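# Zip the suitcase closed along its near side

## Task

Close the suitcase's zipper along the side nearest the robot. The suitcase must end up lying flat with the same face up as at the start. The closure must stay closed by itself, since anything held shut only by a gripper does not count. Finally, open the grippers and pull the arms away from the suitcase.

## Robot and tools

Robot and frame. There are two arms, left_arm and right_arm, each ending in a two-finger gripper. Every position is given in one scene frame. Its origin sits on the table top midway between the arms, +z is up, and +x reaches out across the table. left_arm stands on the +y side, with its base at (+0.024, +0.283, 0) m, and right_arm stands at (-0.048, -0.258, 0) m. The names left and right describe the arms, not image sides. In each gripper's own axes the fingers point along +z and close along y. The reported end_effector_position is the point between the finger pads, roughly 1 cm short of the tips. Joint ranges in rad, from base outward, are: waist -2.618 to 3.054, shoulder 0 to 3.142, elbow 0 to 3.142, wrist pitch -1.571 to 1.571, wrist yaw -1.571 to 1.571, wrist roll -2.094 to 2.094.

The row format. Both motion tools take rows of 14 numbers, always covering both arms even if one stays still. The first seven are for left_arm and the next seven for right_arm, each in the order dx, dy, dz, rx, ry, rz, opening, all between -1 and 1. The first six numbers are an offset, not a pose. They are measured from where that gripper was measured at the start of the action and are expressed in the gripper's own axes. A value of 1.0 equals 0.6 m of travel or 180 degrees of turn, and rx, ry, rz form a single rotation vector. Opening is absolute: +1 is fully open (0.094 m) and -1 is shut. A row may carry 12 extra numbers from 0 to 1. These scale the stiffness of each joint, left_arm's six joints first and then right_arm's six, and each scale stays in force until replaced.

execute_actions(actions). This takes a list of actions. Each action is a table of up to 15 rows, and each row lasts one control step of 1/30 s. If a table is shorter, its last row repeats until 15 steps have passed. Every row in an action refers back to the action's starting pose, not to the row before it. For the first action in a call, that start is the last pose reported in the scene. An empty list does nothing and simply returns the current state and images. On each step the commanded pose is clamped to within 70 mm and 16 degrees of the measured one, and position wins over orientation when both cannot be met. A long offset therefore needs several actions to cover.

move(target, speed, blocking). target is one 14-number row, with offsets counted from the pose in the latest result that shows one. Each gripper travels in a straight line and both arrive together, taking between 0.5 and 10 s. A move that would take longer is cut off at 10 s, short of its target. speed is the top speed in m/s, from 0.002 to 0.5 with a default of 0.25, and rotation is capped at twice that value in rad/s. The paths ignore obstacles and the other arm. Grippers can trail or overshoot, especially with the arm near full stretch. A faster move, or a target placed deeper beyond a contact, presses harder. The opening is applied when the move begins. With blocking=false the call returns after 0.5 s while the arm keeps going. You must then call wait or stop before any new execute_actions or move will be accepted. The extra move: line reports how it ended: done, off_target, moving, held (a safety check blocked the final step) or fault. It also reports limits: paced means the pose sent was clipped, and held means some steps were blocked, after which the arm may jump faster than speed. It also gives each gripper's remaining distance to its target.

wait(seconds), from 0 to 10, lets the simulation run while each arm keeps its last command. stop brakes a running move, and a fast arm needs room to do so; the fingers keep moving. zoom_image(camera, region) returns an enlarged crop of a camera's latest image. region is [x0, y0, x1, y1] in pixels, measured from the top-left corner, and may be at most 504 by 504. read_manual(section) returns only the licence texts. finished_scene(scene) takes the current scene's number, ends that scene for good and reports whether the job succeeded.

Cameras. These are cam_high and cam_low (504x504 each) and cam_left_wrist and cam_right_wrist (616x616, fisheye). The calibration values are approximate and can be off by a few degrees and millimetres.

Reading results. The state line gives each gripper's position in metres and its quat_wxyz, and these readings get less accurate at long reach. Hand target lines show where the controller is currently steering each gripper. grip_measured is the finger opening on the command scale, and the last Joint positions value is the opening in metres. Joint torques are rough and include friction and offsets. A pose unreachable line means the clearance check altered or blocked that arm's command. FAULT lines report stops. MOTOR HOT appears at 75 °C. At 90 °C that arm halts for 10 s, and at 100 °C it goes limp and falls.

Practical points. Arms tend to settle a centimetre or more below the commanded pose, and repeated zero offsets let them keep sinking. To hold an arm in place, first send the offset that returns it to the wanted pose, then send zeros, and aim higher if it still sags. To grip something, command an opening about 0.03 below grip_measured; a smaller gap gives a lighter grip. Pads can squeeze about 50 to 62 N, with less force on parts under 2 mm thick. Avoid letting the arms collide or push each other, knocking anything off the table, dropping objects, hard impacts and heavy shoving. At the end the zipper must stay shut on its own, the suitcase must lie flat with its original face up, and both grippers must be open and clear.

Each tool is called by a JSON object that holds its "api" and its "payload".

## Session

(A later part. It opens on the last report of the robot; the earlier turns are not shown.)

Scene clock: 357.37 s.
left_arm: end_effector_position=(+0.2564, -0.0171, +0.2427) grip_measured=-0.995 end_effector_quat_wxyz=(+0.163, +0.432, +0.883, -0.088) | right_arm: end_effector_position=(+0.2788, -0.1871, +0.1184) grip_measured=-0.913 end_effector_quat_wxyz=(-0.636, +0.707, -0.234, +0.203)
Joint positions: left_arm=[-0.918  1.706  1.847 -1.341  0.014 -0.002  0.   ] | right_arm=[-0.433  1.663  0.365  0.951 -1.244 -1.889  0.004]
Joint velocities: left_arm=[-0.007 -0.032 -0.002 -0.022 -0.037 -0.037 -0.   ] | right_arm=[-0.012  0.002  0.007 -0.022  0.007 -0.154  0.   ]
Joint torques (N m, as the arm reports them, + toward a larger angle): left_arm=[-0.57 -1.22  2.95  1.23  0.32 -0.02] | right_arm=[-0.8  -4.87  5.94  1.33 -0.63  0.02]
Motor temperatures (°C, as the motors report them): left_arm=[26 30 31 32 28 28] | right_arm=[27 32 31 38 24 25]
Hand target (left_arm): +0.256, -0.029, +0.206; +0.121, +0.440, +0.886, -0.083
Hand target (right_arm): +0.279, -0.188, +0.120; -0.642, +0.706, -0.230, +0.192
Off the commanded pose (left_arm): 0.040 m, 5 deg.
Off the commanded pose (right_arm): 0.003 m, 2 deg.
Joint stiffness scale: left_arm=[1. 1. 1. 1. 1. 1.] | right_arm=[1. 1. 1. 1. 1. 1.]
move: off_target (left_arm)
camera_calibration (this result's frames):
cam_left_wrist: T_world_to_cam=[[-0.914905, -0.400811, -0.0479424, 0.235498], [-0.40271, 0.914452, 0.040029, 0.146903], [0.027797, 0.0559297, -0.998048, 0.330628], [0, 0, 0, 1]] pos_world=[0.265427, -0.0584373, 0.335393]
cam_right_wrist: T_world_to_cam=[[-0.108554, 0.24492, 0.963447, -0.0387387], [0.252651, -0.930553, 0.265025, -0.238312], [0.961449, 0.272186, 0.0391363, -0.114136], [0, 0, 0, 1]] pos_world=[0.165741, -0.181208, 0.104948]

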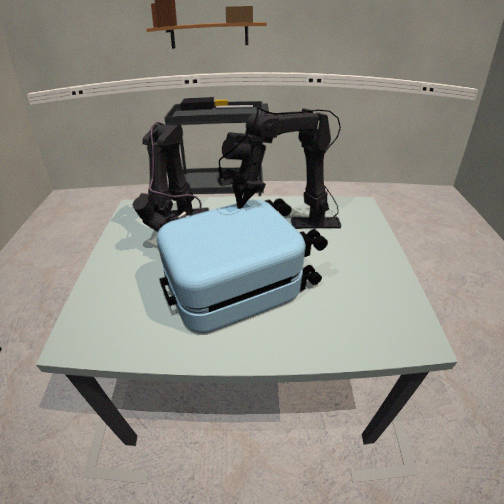

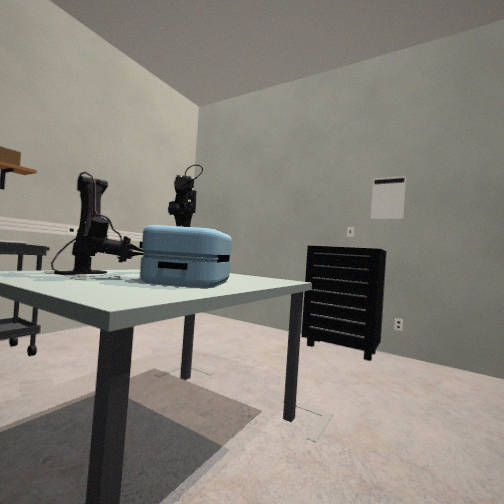

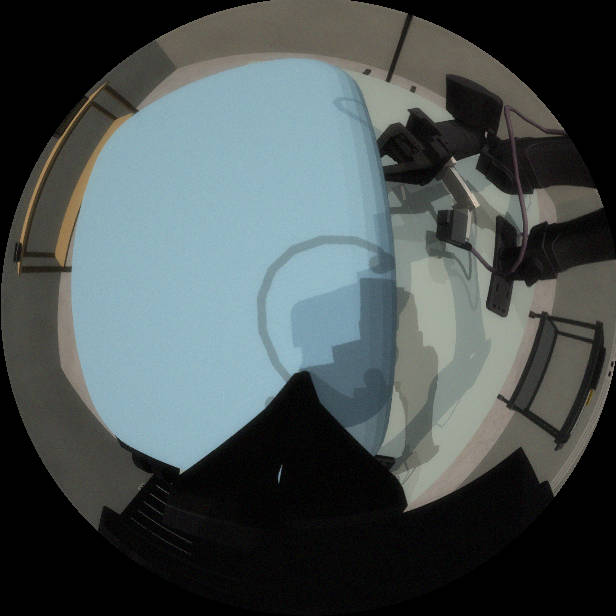

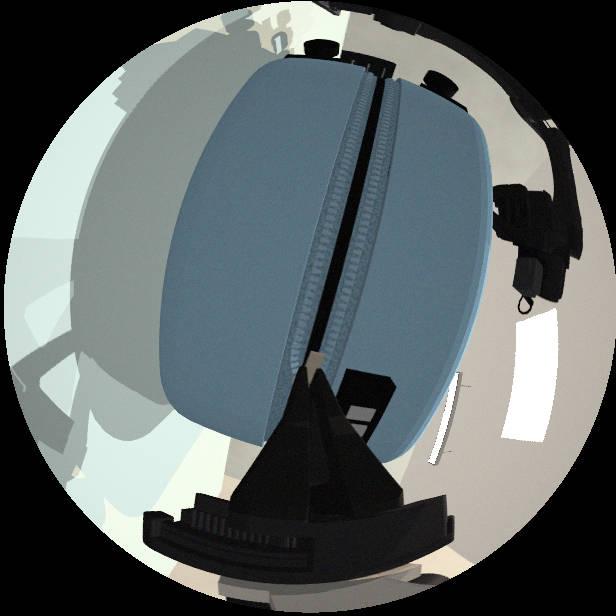

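{"api": "execute_actions", "payload": {"actions": [[[-0.010,-0.018,0.08,0.015,0.022,0.002,-1, -0.02,-0.003,0.007,0.004,-0.014,0,-0.95],[-0.010,-0.018,0.08,0.015,0.022,0.002,-1, -0.03,-0.005,0.010,0.007,-0.021,0,-0.95],[-0.012,-0.025,0.10,0.021,0.028,0.003,-1, -0.04,-0.006,0.014,0.009,-0.028,0,-0.95],[-0.012,-0.025,0.10,0.021,0.028,0.003,-1, -0.05,-0.008,0.017,0.011,-0.035,0,-0.95],[-0.012,-0.025,0.10,0.021,0.028,0.003,-1, -0.06,-0.009,0.020,0.013,-0.042,0,-0.95],[-0.012,-0.025,0.10,0.021,0.028,0.003,-1, -0.07,-0.011,0.024,0.016,-0.049,0,-0.95],[-0.012,-0.025,0.10,0.021,0.028,0.003,-1, -0.08,-0.012,0.027,0.018,-0.056,0,-0.95],[-0.012,-0.025,0.10,0.021,0.028,0.003,-1, -0.09,-0.014,0.030,0.020,-0.063,0,-0.95],[-0.012,-0.025,0.10,0.021,0.028,0.003,-1, -0.095,-0.015,0.033,0.022,-0.066,0,-0.95]],[[-0.012,-0.025,0.10,0.021,0.028,0.003,-1, -0.095,-0.015,0.033,0.022,-0.066,0,-0.95]]]}}

{"api": "zoom_image", "payload": {"camera": "cam_right_wrist", "region": [220, 250, 420, 450]}}

Scene clock: 384.10 s.
left_arm: end_effector_position=(+0.2705, -0.0502, +0.2435) grip_measured=-0.995 end_effector_quat_wxyz=(+0.191, +0.433, +0.871, -0.129) | right_arm: end_effector_position=(+0.2415, -0.1229, +0.1283) grip_measured=-0.947 end_effector_quat_wxyz=(+0.680, -0.705, +0.148, -0.139)
Joint positions: left_arm=[-0.918  1.752  1.865 -1.223  0.066 -0.002  0.   ] | right_arm=[-0.248  1.719  0.282  1.297 -1.296 -1.701  0.002]
Joint velocities: left_arm=[-0.007  0.012  0.012  0.051  0.051  0.051  0.   ] | right_arm=[-0.007  0.12  -0.032  0.359 -0.081  0.183  0.   ]
Joint torques (N m, as the arm reports them, + toward a larger angle): left_arm=[-0.95  0.58  4.11  0.94  0.31 -0.04] | right_arm=[ 0.99 -3.86  1.84  1.61 -0.3   0.15]
Motor temperatures (°C, as the motors report them): left_arm=[26 28 31 32 28 28] | right_arm=[27 32 32 37 25 25]
Hand target (left_arm): +0.263, -0.060, +0.192; +0.123, +0.445, +0.880, -0.113
Hand target (right_arm): +0.235, -0.118, +0.126; +0.685, -0.703, +0.146, -0.122
Off the commanded pose (left_arm): 0.055 m, 8 deg.
Off the commanded pose (right_arm): 0.008 m, 2 deg.
Joint stiffness scale: left_arm=[1. 1. 1. 1. 1. 1.] | right_arm=[1. 1. 1. 1. 1. 1.]
camera_calibration (this result's frames):
cam_left_wrist: T_world_to_cam=[[-0.922525, -0.385138, -0.0248373, 0.232363], [-0.383247, 0.92178, -0.0586738, 0.201988], [0.045492, -0.0446092, -0.997968, 0.323007], [0, 0, 0, 1]] pos_world=[0.277077, -0.082288, 0.339973]
cam_right_wrist: T_world_to_cam=[[-0.193134, 0.154426, 0.968944, -0.0594891], [0.442307, -0.8678, 0.226469, -0.204906], [0.875822, 0.472309, 0.0992977, -0.0585969], [0, 0, 0, 1]] pos_world=[0.130462, -0.140955, 0.109865]

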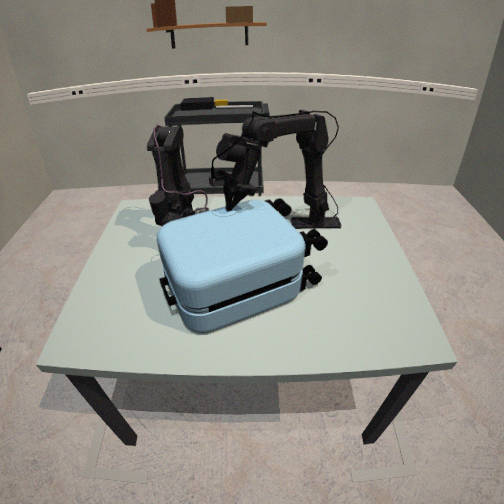

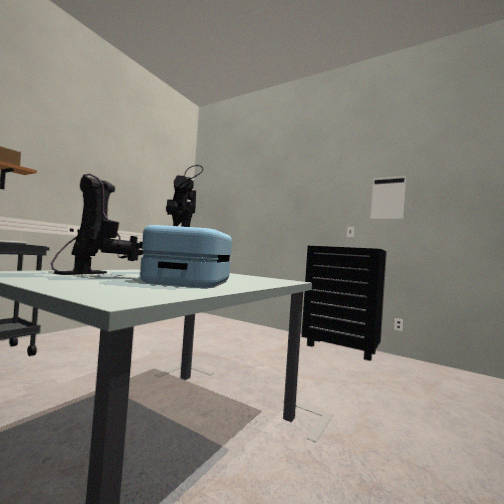

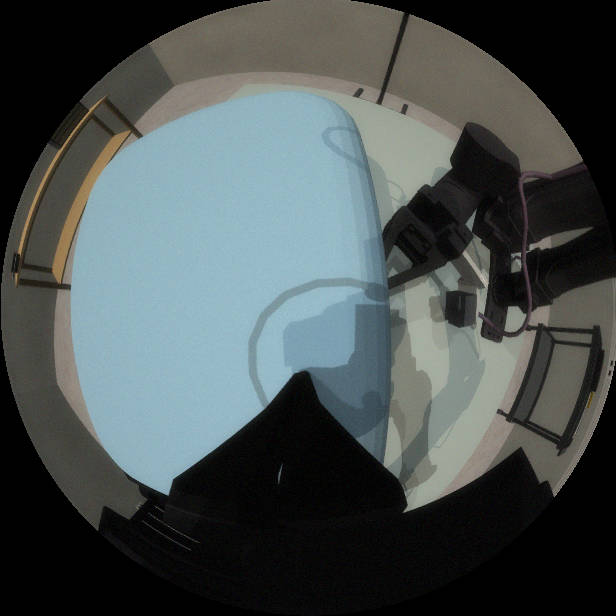

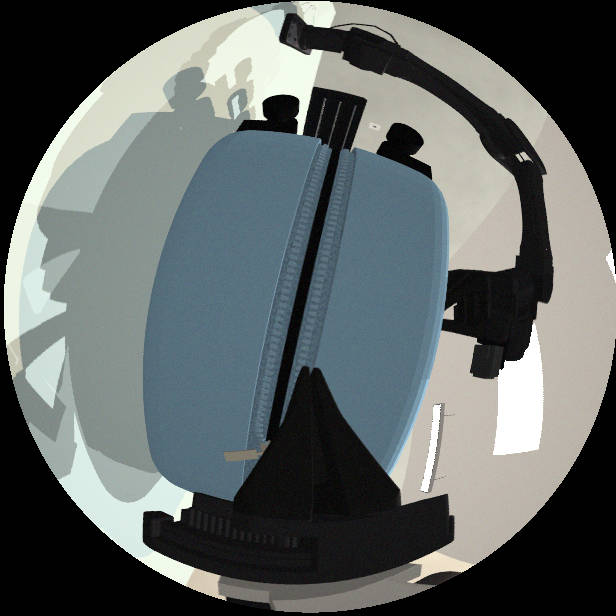

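Region (220, 250, 420, 450) of cam_right_wrist's 616x616 image, scaled by 2.520, with more detail than that image has.

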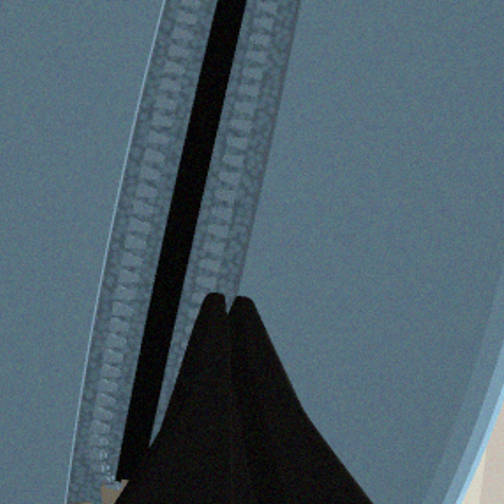

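{"api": "move", "payload": {"target": [0.0,0.0,0.02,0,0.075,0,-1, 0.092,0.010,-0.108,-0.0203,0.1862,0.0116,-0.67], "speed": 0.15}}

{"api": "zoom_image", "payload": {"camera": "cam_right_wrist", "region": [220, 220, 420, 420]}}

Scene clock: 425.50 s.
left_arm: end_effector_position=(+0.2726, -0.0532, +0.2441) grip_measured=-0.995 end_effector_quat_wxyz=(+0.116, +0.440, +0.886, -0.093) | right_arm: end_effector_position=(+0.2685, -0.2009, +0.1234) grip_measured=-0.673 end_effector_quat_wxyz=(-0.592, +0.656, -0.346, +0.315)
Joint positions: left_arm=[-0.918  1.983  2.245 -1.541  0.067  0.003  0.   ] | right_arm=[-0.366  1.506  0.114  1.242 -0.844 -1.687  0.015]
Joint velocities: left_arm=[ 0.002  0.007 -0.012  0.037 -0.037 -0.037  0.001] | right_arm=[-0.007 -0.007  0.007 -0.051  0.037 -0.007 -0.001]
Joint torques (N m, as the arm reports them, + toward a larger angle): left_arm=[-0.33 -6.22  7.42  0.48 -0.03  0.05] | right_arm=[-0.98 -5.99  2.57  1.7  -0.02  0.07]
Motor temperatures (°C, as the motors report them): left_arm=[26 28 31 31 28 28] | right_arm=[27 32 31 37 24 25]
Hand target (left_arm): +0.273, -0.054, +0.231; +0.097, +0.445, +0.887, -0.081
Hand target (right_arm): +0.267, -0.205, +0.126; -0.591, +0.651, -0.353, +0.321
Off the commanded pose (left_arm): 0.012 m, 4 deg.
Off the commanded pose (right_arm): 0.004 m, 1 deg.
Joint stiffness scale: left_arm=[1. 1. 1. 1. 1. 1.] | right_arm=[1. 1. 1. 1. 1. 1.]
joint sent to its limit (left arm) — the command would take joint 4 (wrist pitch) past its lower limit, so that joint was sent only as far as its limit.
move: off_target (left_arm)
camera_calibration (this result's frames):
cam_left_wrist: T_world_to_cam=[[-0.924726, -0.380129, 0.019596, 0.223151], [-0.376198, 0.920574, 0.104966, 0.163626], [-0.0579401, 0.0896925, -0.994283, 0.357864], [0, 0, 0, 1]] pos_world=[0.288644, -0.0979011, 0.33427]
cam_right_wrist: T_world_to_cam=[[-0.0353803, 0.273549, 0.961207, -0.0549449], [-0.0804679, -0.959466, 0.270091, -0.166845], [0.996129, -0.0677904, 0.0559581, -0.180342], [0, 0, 0, 1]] pos_world=[0.164274, -0.157278, 0.107969]

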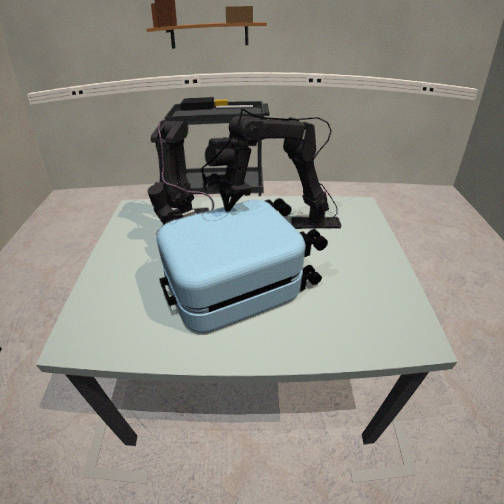

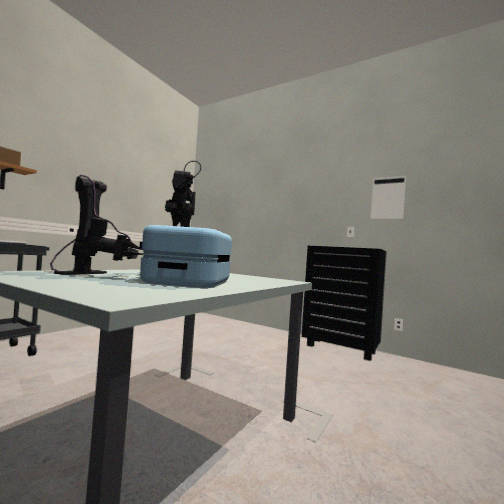

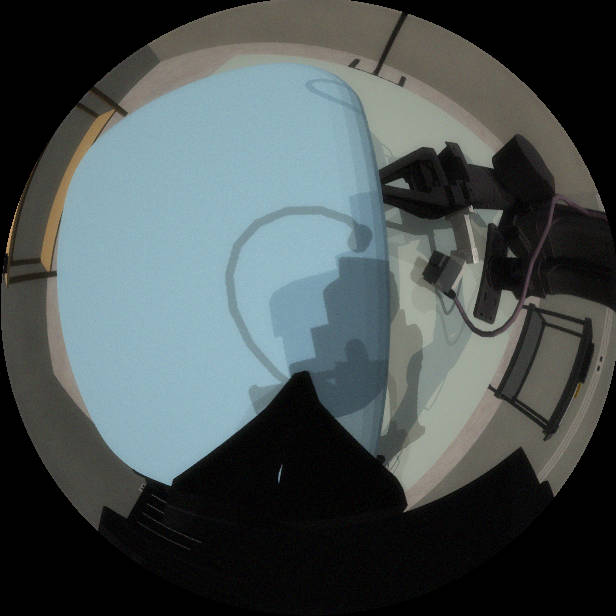

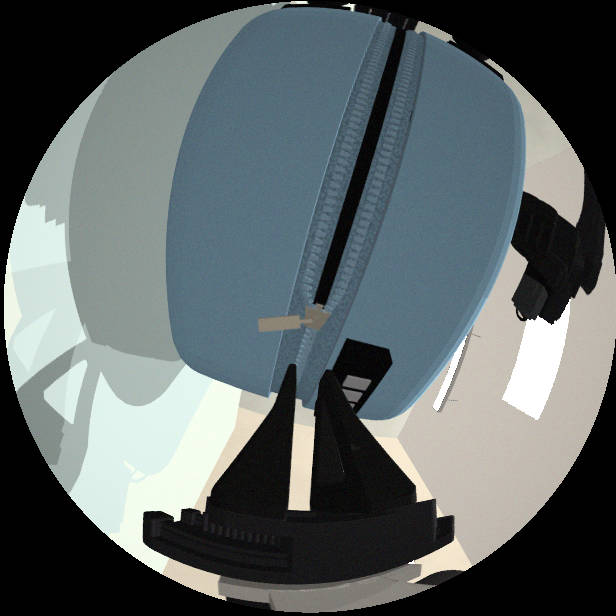

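Region (220, 220, 420, 420) of cam_right_wrist's 616x616 image, scaled by 2.520, with more detail than that image has.

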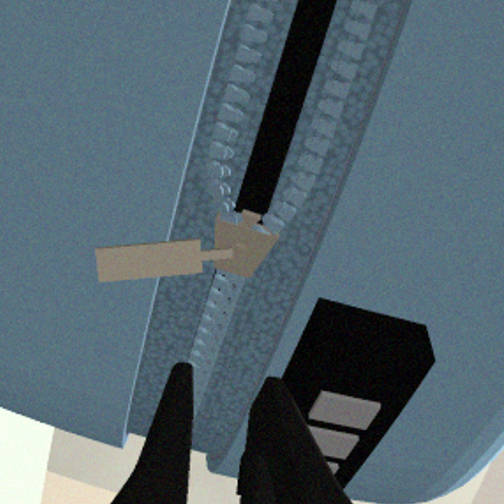

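{"api": "move", "payload": {"target": [0.005,0.0,0.02,0,0,0,-1, 0.010,-0.006,0.047,0.003,0,0,-0.67], "speed": 0.05}}

{"api": "zoom_image", "payload": {"camera": "cam_right_wrist", "region": [240, 260, 400, 420]}}

Scene clock: 460.40 s.
left_arm: end_effector_position=(+0.2727, -0.0534, +0.2440) grip_measured=-0.995 end_effector_quat_wxyz=(+0.127, +0.439, +0.884, -0.099) | right_arm: end_effector_position=(+0.2861, -0.1909, +0.1202) grip_measured=-0.673 end_effector_quat_wxyz=(-0.593, +0.657, -0.345, +0.312)
Joint positions: left_arm=[-0.918  1.947  2.182 -1.489  0.067  0.003  0.   ] | right_arm=[-0.296  1.599  0.17   1.285 -0.781 -1.674  0.015]
Joint velocities: left_arm=[ 0.007  0.002 -0.002 -0.007 -0.051 -0.037 -0.001] | right_arm=[-0.012  0.027  0.002 -0.007  0.022 -0.051  0.   ]
Joint torques (N m, as the arm reports them, + toward a larger angle): left_arm=[-0.16 -8.61  3.44  0.93  0.05 -0.05] | right_arm=[ 1.62 -2.75  6.31  2.05  0.19  0.17]
Motor temperatures (°C, as the motors report them): left_arm=[26 30 32 30 28 28] | right_arm=[27 32 31 37 24 25]
Hand target (left_arm): +0.272, -0.054, +0.232; +0.116, +0.440, +0.886, -0.093
Hand target (right_arm): +0.295, -0.190, +0.124; -0.596, +0.652, -0.344, +0.316
Off the commanded pose (left_arm): 0.012 m, 1 deg.
Off the commanded pose (right_arm): 0.010 m, 1 deg.
Joint stiffness scale: left_arm=[1. 1. 1. 1. 1. 1.] | right_arm=[1. 1. 1. 1. 1. 1.]
move: off_target (left_arm)
camera_calibration (this result's frames):
cam_left_wrist: T_world_to_cam=[[-0.924983, -0.379799, 0.0126387, 0.225016], [-0.377672, 0.922469, 0.0800944, 0.170489], [-0.0420786, 0.0693126, -0.996707, 0.352932], [0, 0, 0, 1]] pos_world=[0.287376, -0.0962726, 0.335271]
cam_right_wrist: T_world_to_cam=[[-0.0338633, 0.273171, 0.961369, -0.0544283], [-0.0731424, -0.960019, 0.270211, -0.157166], [0.996746, -0.0611667, 0.0524898, -0.195516], [0, 0, 0, 1]] pos_world=[0.181541, -0.147973, 0.105056]

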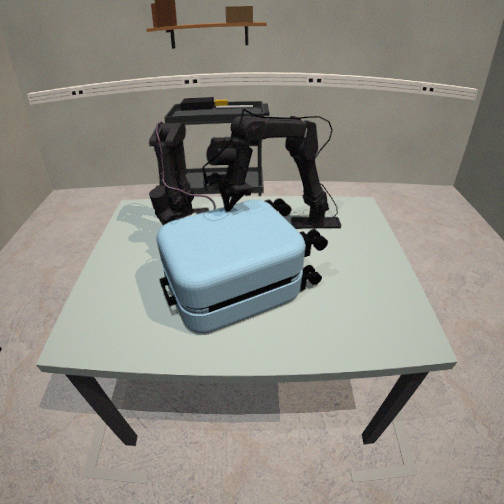

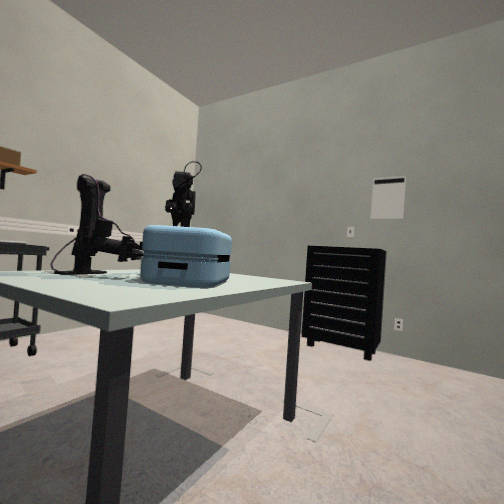

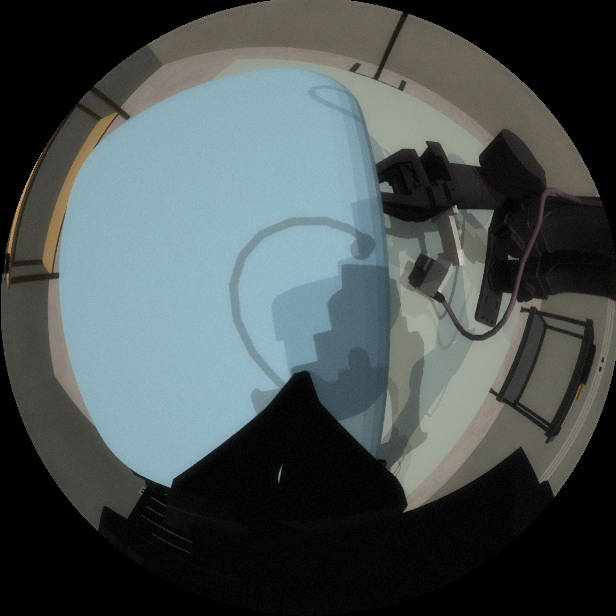

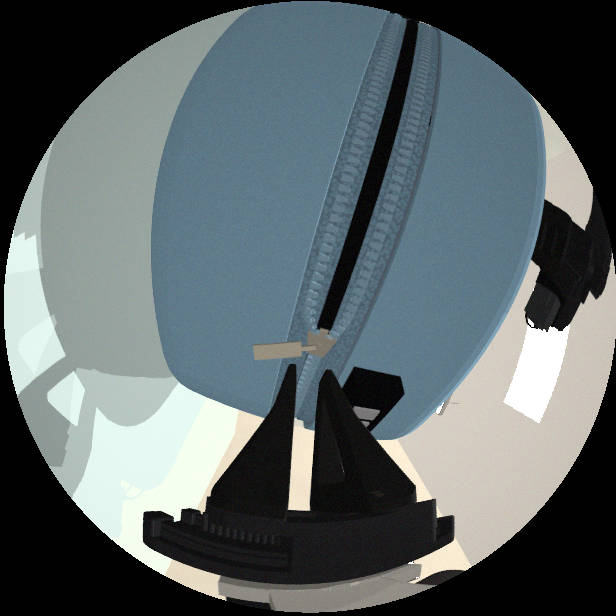

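Region (240, 260, 400, 420) of cam_right_wrist's 616x616 image, scaled by 3.150, with more detail than that image has.

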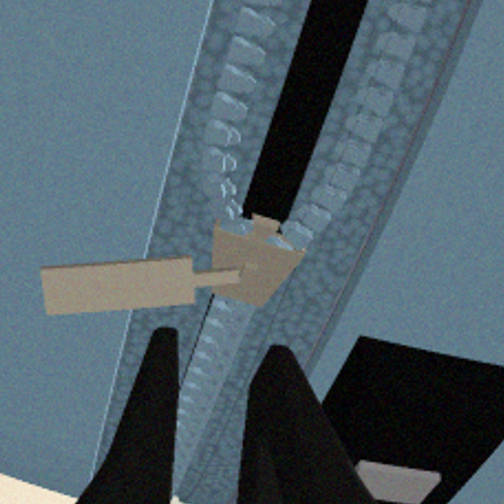

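{"api": "move", "payload": {"target": [0.005,0.0,0.02,0,0.004,0,-1, -0.063,-0.002,0.010,0.002,-0.053,0,-0.67], "speed": 0.05}}

{"api": "zoom_image", "payload": {"camera": "cam_right_wrist", "region": [240, 260, 400, 420]}}

Scene clock: 473.40 s.
left_arm: end_effector_position=(+0.2727, -0.0534, +0.2441) grip_measured=-0.995 end_effector_quat_wxyz=(+0.133, +0.439, +0.883, -0.102) | right_arm: end_effector_position=(+0.2755, -0.1698, +0.1205) grip_measured=-0.673 end_effector_quat_wxyz=(-0.612, +0.672, -0.312, +0.278)
Joint positions: left_arm=[-0.918  1.93   2.155 -1.466  0.067  0.003  0.   ] | right_arm=[-0.264  1.599  0.17   1.28  -0.856 -1.676  0.015]
Joint velocities: left_arm=[ 0.012  0.012  0.012  0.066 -0.037 -0.007 -0.001] | right_arm=[ 0.007  0.002 -0.002 -0.022 -0.037 -0.007  0.001]
Joint torques (N m, as the arm reports them, + toward a larger angle): left_arm=[-0.2  -8.32  3.46  0.97  0.04 -0.04] | right_arm=[ 2.39 -4.11  3.6   1.83 -0.49  0.03]
Motor temperatures (°C, as the motors report them): left_arm=[26 31 31 30 28 28] | right_arm=[27 32 31 38 24 25]
Hand target (left_arm): +0.272, -0.054, +0.232; +0.122, +0.440, +0.884, -0.096
Hand target (right_arm): +0.269, -0.157, +0.120; -0.621, +0.679, -0.294, +0.257
Off the commanded pose (left_arm): 0.013 m, 1 deg.
Off the commanded pose (right_arm): 0.015 m, 3 deg.
Joint stiffness scale: left_arm=[1. 1. 1. 1. 1. 1.] | right_arm=[1. 1. 1. 1. 1. 1.]
move: off_target (left_arm, right_arm)
camera_calibration (this result's frames):
cam_left_wrist: T_world_to_cam=[[-0.925065, -0.379693, 0.00936149, 0.225832], [-0.378229, 0.923184, 0.0683706, 0.17349], [-0.0346022, 0.0597065, -0.997616, 0.350749], [0, 0, 0, 1]] pos_world=[0.286665, -0.0953587, 0.335937]
cam_right_wrist: T_world_to_cam=[[-0.0599165, 0.25838, 0.964184, -0.056591], [0.0297793, -0.965026, 0.260456, -0.165773], [0.997759, 0.0443183, 0.0501266, -0.165774], [0, 0, 0, 1]] pos_world=[0.166949, -0.138007, 0.106051]

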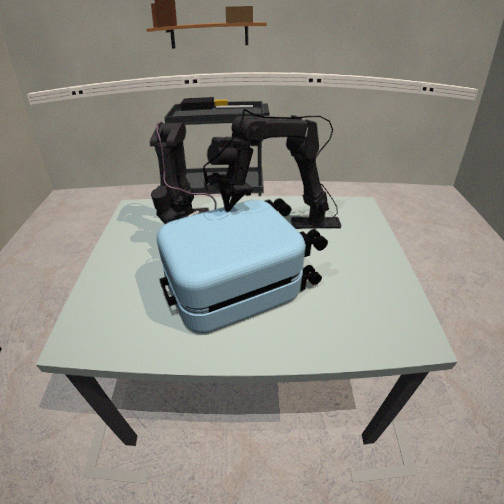

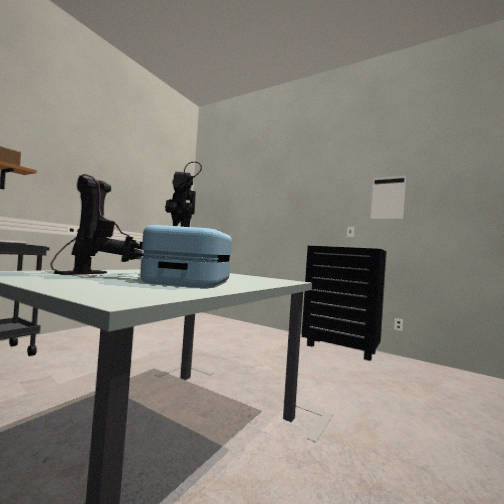

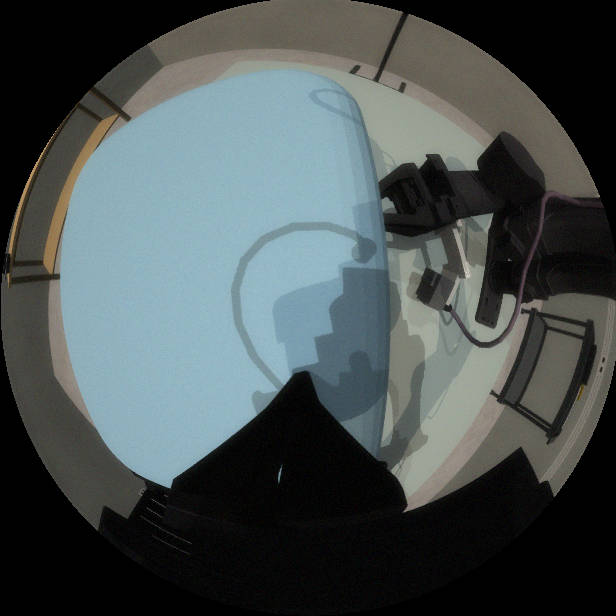

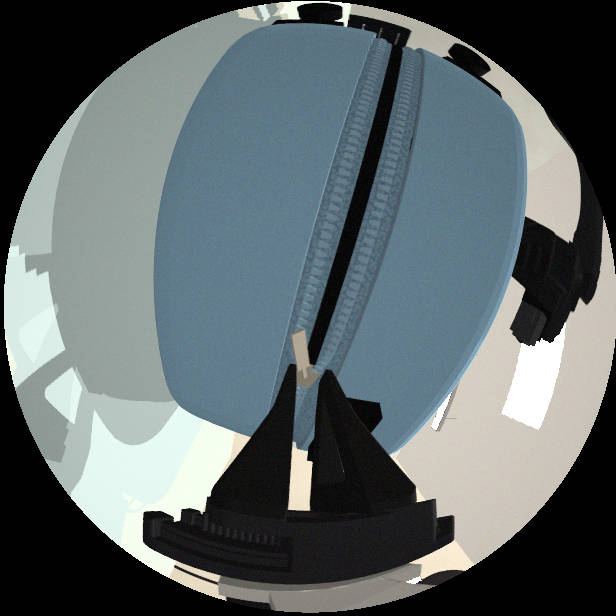

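Region (240, 260, 400, 420) of cam_right_wrist's 616x616 image, scaled by 3.150, with more detail than that image has.

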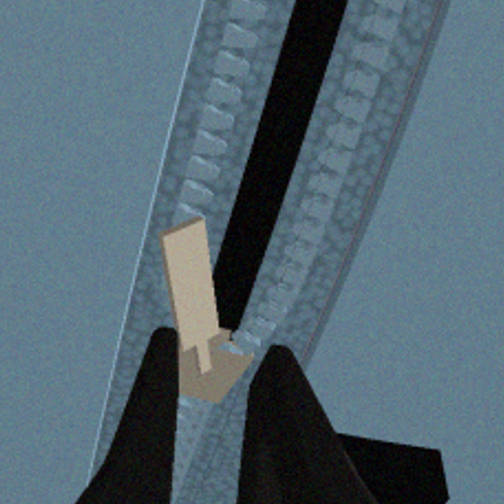

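{"api": "execute_actions", "payload": {"actions": []}}

Scene clock: 489.37 s.
left_arm: end_effector_position=(+0.2727, -0.0534, +0.2441) grip_measured=-0.995 end_effector_quat_wxyz=(+0.133, +0.439, +0.883, -0.102) | right_arm: end_effector_position=(+0.2751, -0.1691, +0.1205) grip_measured=-0.673 end_effector_quat_wxyz=(-0.612, +0.672, -0.311, +0.276)
Joint positions: left_arm=[-0.918  1.93   2.155 -1.466  0.067  0.003  0.   ] | right_arm=[-0.263  1.599  0.17   1.279 -0.858 -1.676  0.015]
Joint velocities: left_arm=[-0.012  0.007 -0.017 -0.081 -0.022 -0.066  0.   ] | right_arm=[ 0.017 -0.012 -0.012  0.007  0.022  0.051 -0.001]
Joint torques (N m, as the arm reports them, + toward a larger angle): left_arm=[-0.19 -8.36  3.49  0.97  0.03 -0.04] | right_arm=[ 2.32 -4.16  3.51  1.83 -0.48  0.03]
Motor temperatures (°C, as the motors report them): left_arm=[26 31 31 31 28 28] | right_arm=[27 32 31 38 24 25]
Hand target (left_arm): +0.272, -0.054, +0.232; +0.122, +0.440, +0.884, -0.096
Hand target (right_arm): +0.269, -0.157, +0.120; -0.621, +0.679, -0.294, +0.257
Off the commanded pose (left_arm): 0.013 m, 1 deg.
Off the commanded pose (right_arm): 0.014 m, 3 deg.
Joint stiffness scale: left_arm=[1. 1. 1. 1. 1. 1.] | right_arm=[1. 1. 1. 1. 1. 1.]
camera_calibration (this result's frames):
cam_left_wrist: T_world_to_cam=[[-0.925065, -0.379693, 0.00936149, 0.225832], [-0.378229, 0.923184, 0.0683706, 0.17349], [-0.0346022, 0.0597065, -0.997616, 0.350749], [0, 0, 0, 1]] pos_world=[0.286665, -0.0953587, 0.335937]
cam_right_wrist: T_world_to_cam=[[-0.0604818, 0.257794, 0.964305, -0.056724], [0.0331526, -0.965022, 0.260065, -0.165978], [0.997619, 0.0476984, 0.0498197, -0.164784], [0, 0, 0, 1]] pos_world=[0.166464, -0.13769, 0.106074]

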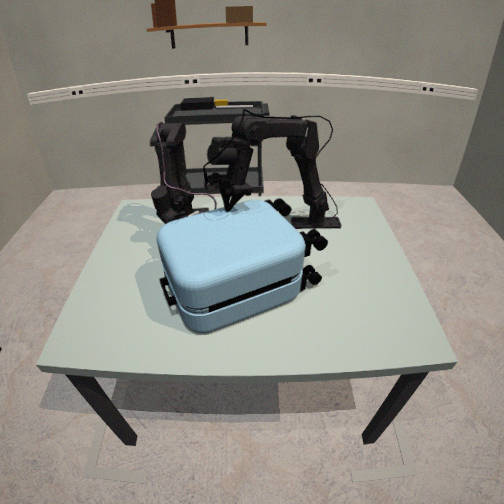

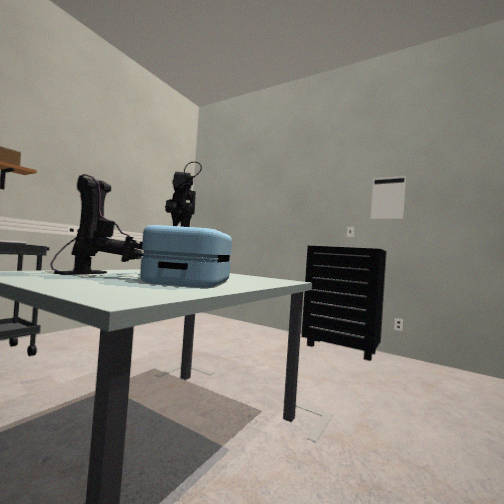

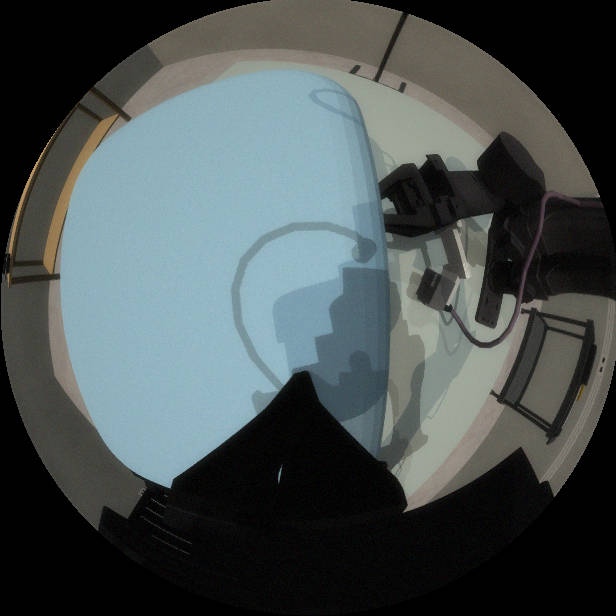

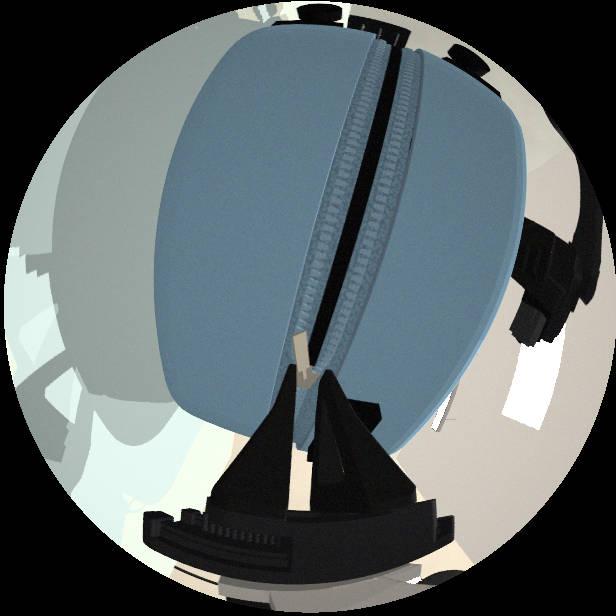

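{"api": "zoom_image", "payload": {"camera": "cam_right_wrist", "region": [240, 280, 400, 440]}}

Region (240, 280, 400, 440) of cam_right_wrist's 616x616 image, scaled by 3.150, with more detail than that image has.

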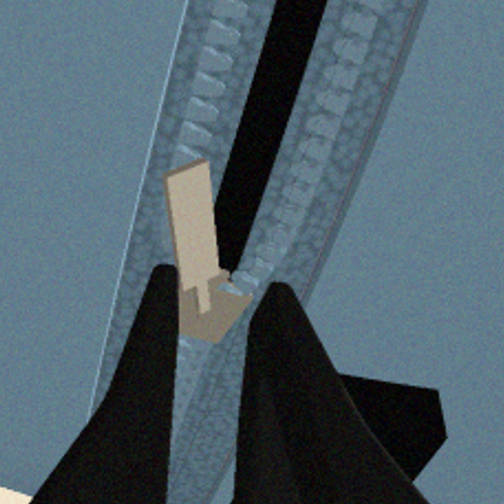

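{"api": "execute_actions", "payload": {"actions": [[[0,0,0.02,0,0,0,-1, 0,0,0,0,0,0,-0.70],[0,0,0.02,0,0,0,-1, 0,0,0,0,0,0,-0.72],[0,0,0.02,0,0,0,-1, 0,0,0,0,0,0,-0.74],[0,0,0.02,0,0,0,-1, 0,0,0,0,0,0,-0.76],[0,0,0.02,0,0,0,-1, 0,0,0,0,0,0,-0.78],[0,0,0.02,0,0,0,-1, 0,0,0,0,0,0,-0.80]]]}}

{"api": "zoom_image", "payload": {"camera": "cam_right_wrist", "region": [240, 280, 400, 440]}}

Scene clock: 504.53 s.
left_arm: end_effector_position=(+0.2727, -0.0534, +0.2443) grip_measured=-0.995 end_effector_quat_wxyz=(+0.138, +0.439, +0.882, -0.104) | right_arm: end_effector_position=(+0.2751, -0.1691, +0.1201) grip_measured=-0.794 end_effector_quat_wxyz=(-0.612, +0.673, -0.311, +0.276)
Joint positions: left_arm=[-0.918  1.913  2.128 -1.443  0.067  0.003  0.   ] | right_arm=[-0.263  1.599  0.17   1.277 -0.858 -1.678  0.01 ]
Joint velocities: left_arm=[-0.022  0.002  0.007  0.007 -0.007 -0.007 -0.   ] | right_arm=[ 0.002 -0.022  0.002  0.022 -0.007 -0.022  0.001]
Joint torques (N m, as the arm reports them, + toward a larger angle): left_arm=[-0.15 -8.19  3.61  1.13  0.04 -0.06] | right_arm=[ 0.1  -4.27  3.45  1.87 -0.1   0.04]
Motor temperatures (°C, as the motors report them): left_arm=[26 31 31 31 28 28] | right_arm=[27 32 31 38 24 25]
Hand target (left_arm): +0.274, -0.057, +0.233; +0.132, +0.439, +0.883, -0.101
Hand target (right_arm): +0.275, -0.169, +0.120; -0.612, +0.672, -0.311, +0.276
Off the commanded pose (left_arm): 0.012 m, 1 deg.
Off the commanded pose (right_arm): 0.000 m, 0 deg.
Joint stiffness scale: left_arm=[1. 1. 1. 1. 1. 1.] | right_arm=[1. 1. 1. 1. 1. 1.]
camera_calibration (this result's frames):
cam_left_wrist: T_world_to_cam=[[-0.925124, -0.379617, 0.00598038, 0.226686], [-0.378711, 0.923803, 0.0562697, 0.176635], [-0.0268856, 0.0497917, -0.998398, 0.348495], [0, 0, 0, 1]] pos_world=[0.285976, -0.0944737, 0.336642]
cam_right_wrist: T_world_to_cam=[[-0.0596898, 0.259188, 0.963981, -0.0562424], [0.0332096, -0.964652, 0.261424, -0.166023], [0.997664, 0.0476177, 0.0489724, -0.164665], [0, 0, 0, 1]] pos_world=[0.166437, -0.137736, 0.105683]

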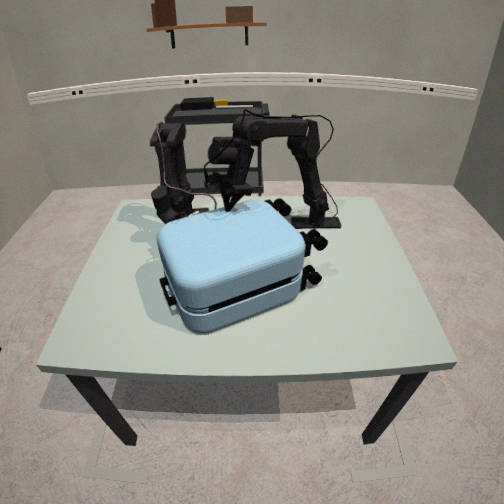

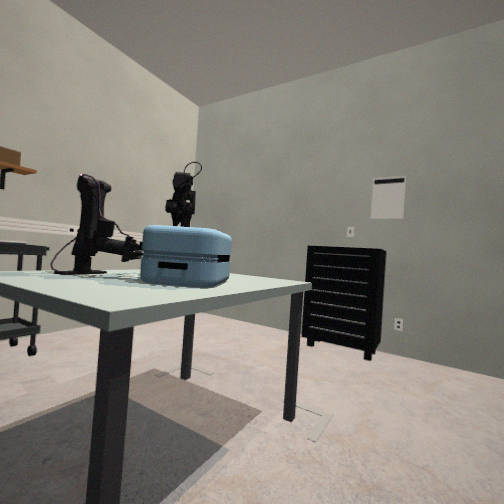

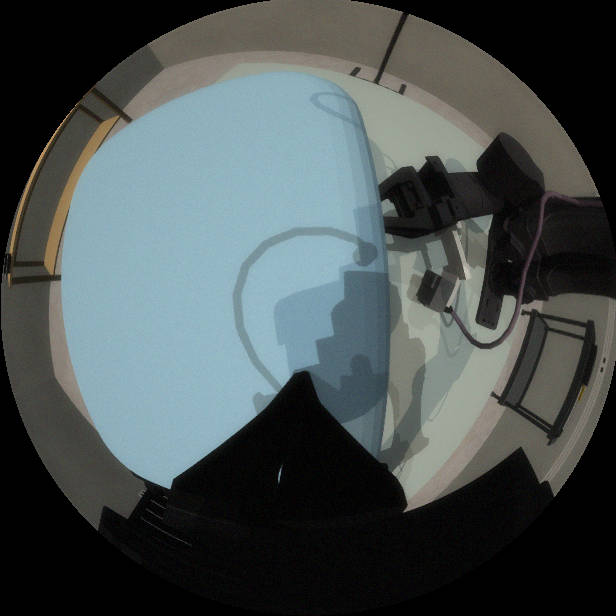

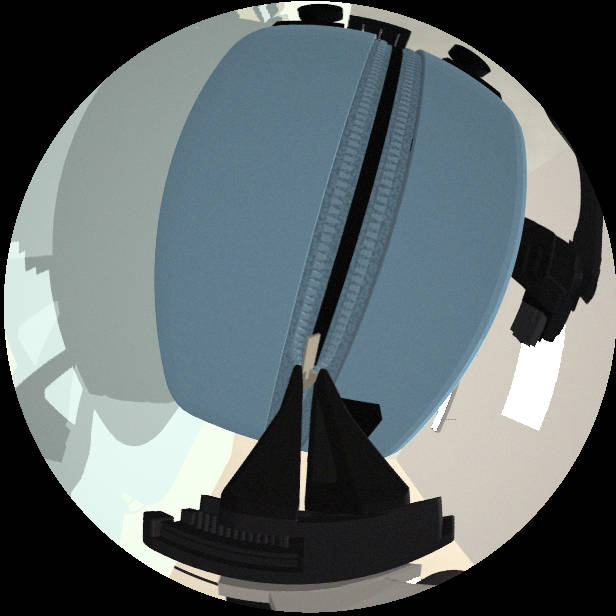

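Region (240, 280, 400, 440) of cam_right_wrist's 616x616 image, scaled by 3.150, with more detail than that image has.

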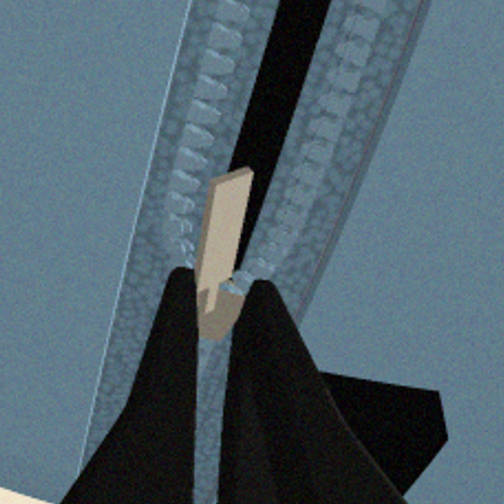

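{"api": "move", "payload": {"target": [0,0,0.02,0,0,0,-1, -0.022,-0.002,0.002,0.002,-0.024,0,-0.80], "speed": 0.03}}

{"api": "zoom_image", "payload": {"camera": "cam_right_wrist", "region": [240, 280, 400, 440]}}

Scene clock: 567.20 s.
left_arm: end_effector_position=(+0.2727, -0.0534, +0.2444) grip_measured=-0.995 end_effector_quat_wxyz=(+0.143, +0.439, +0.881, -0.107) | right_arm: end_effector_position=(+0.2743, -0.1682, +0.1199) grip_measured=-0.794 end_effector_quat_wxyz=(-0.612, +0.674, -0.308, +0.275)
Joint positions: left_arm=[-0.918  1.899  2.104 -1.423  0.067  0.003  0.   ] | right_arm=[-0.263  1.599  0.17   1.275 -0.865 -1.682  0.01 ]
Joint velocities: left_arm=[-0.002 -0.002 -0.002 -0.022 -0.037 -0.022  0.   ] | right_arm=[ 0.002 -0.022  0.007  0.037  0.007  0.037  0.001]
Joint torques (N m, as the arm reports them, + toward a larger angle): left_arm=[-0.11 -8.09  3.64  1.16  0.05 -0.06] | right_arm=[ 0.45 -4.1   3.83  1.8  -0.9   0.  ]
Motor temperatures (°C, as the motors report them): left_arm=[26 32 31 31 28 28] | right_arm=[26 32 31 38 24 25]
Hand target (left_arm): +0.274, -0.057, +0.233; +0.138, +0.439, +0.882, -0.104
Hand target (right_arm): +0.267, -0.159, +0.121; -0.624, +0.681, -0.287, +0.252
Off the commanded pose (left_arm): 0.012 m, 1 deg.
Off the commanded pose (right_arm): 0.012 m, 4 deg.
Joint stiffness scale: left_arm=[1. 1. 1. 1. 1. 1.] | right_arm=[1. 1. 1. 1. 1. 1.]
move: off_target (left_arm, right_arm)
camera_calibration (this result's frames):
cam_left_wrist: T_world_to_cam=[[-0.925155, -0.379578, 0.00300831, 0.227401], [-0.379057, 0.924248, 0.0456282, 0.179273], [-0.0200999, 0.0410729, -0.998954, 0.34637], [0, 0, 0, 1]] pos_world=[0.285298, -0.0936025, 0.337144]
cam_right_wrist: T_world_to_cam=[[-0.0619306, 0.260041, 0.963609, -0.0555061], [0.0395866, -0.964063, 0.262708, -0.166892], [0.997295, 0.0544157, 0.0494109, -0.162707], [0, 0, 0, 1]] pos_world=[0.165436, -0.137606, 0.105369]

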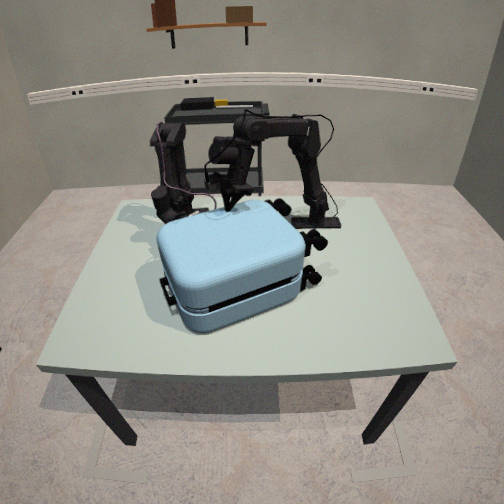

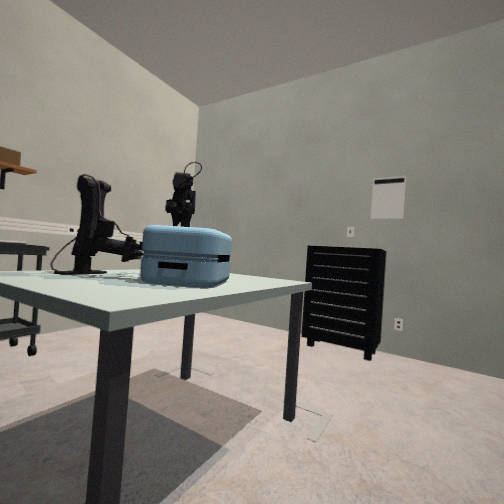

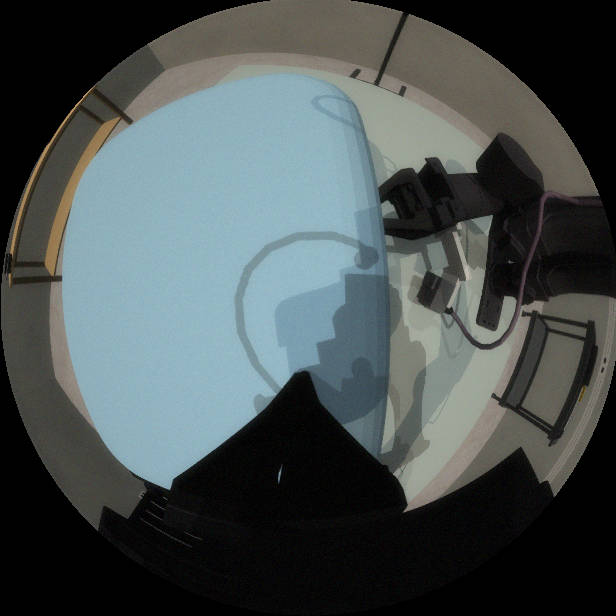

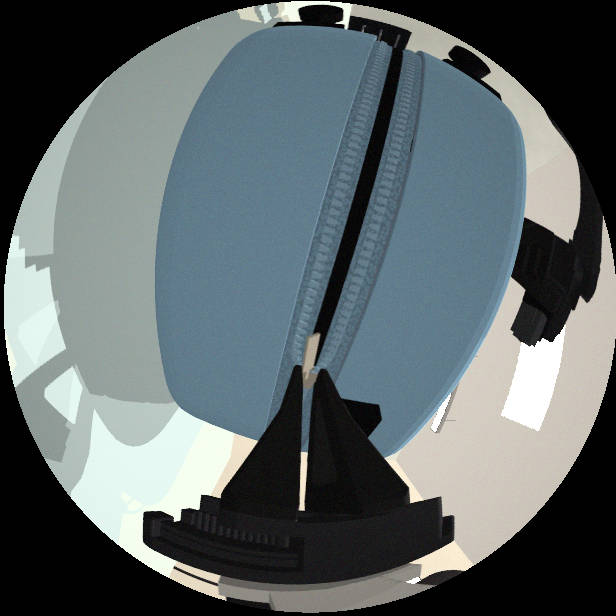

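Region (240, 280, 400, 440) of cam_right_wrist's 616x616 image, scaled by 3.150, with more detail than that image has.

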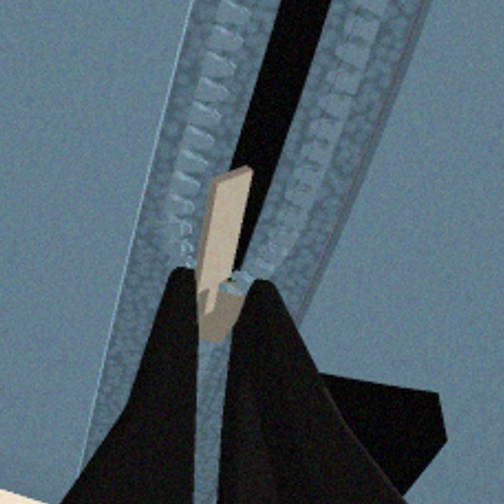

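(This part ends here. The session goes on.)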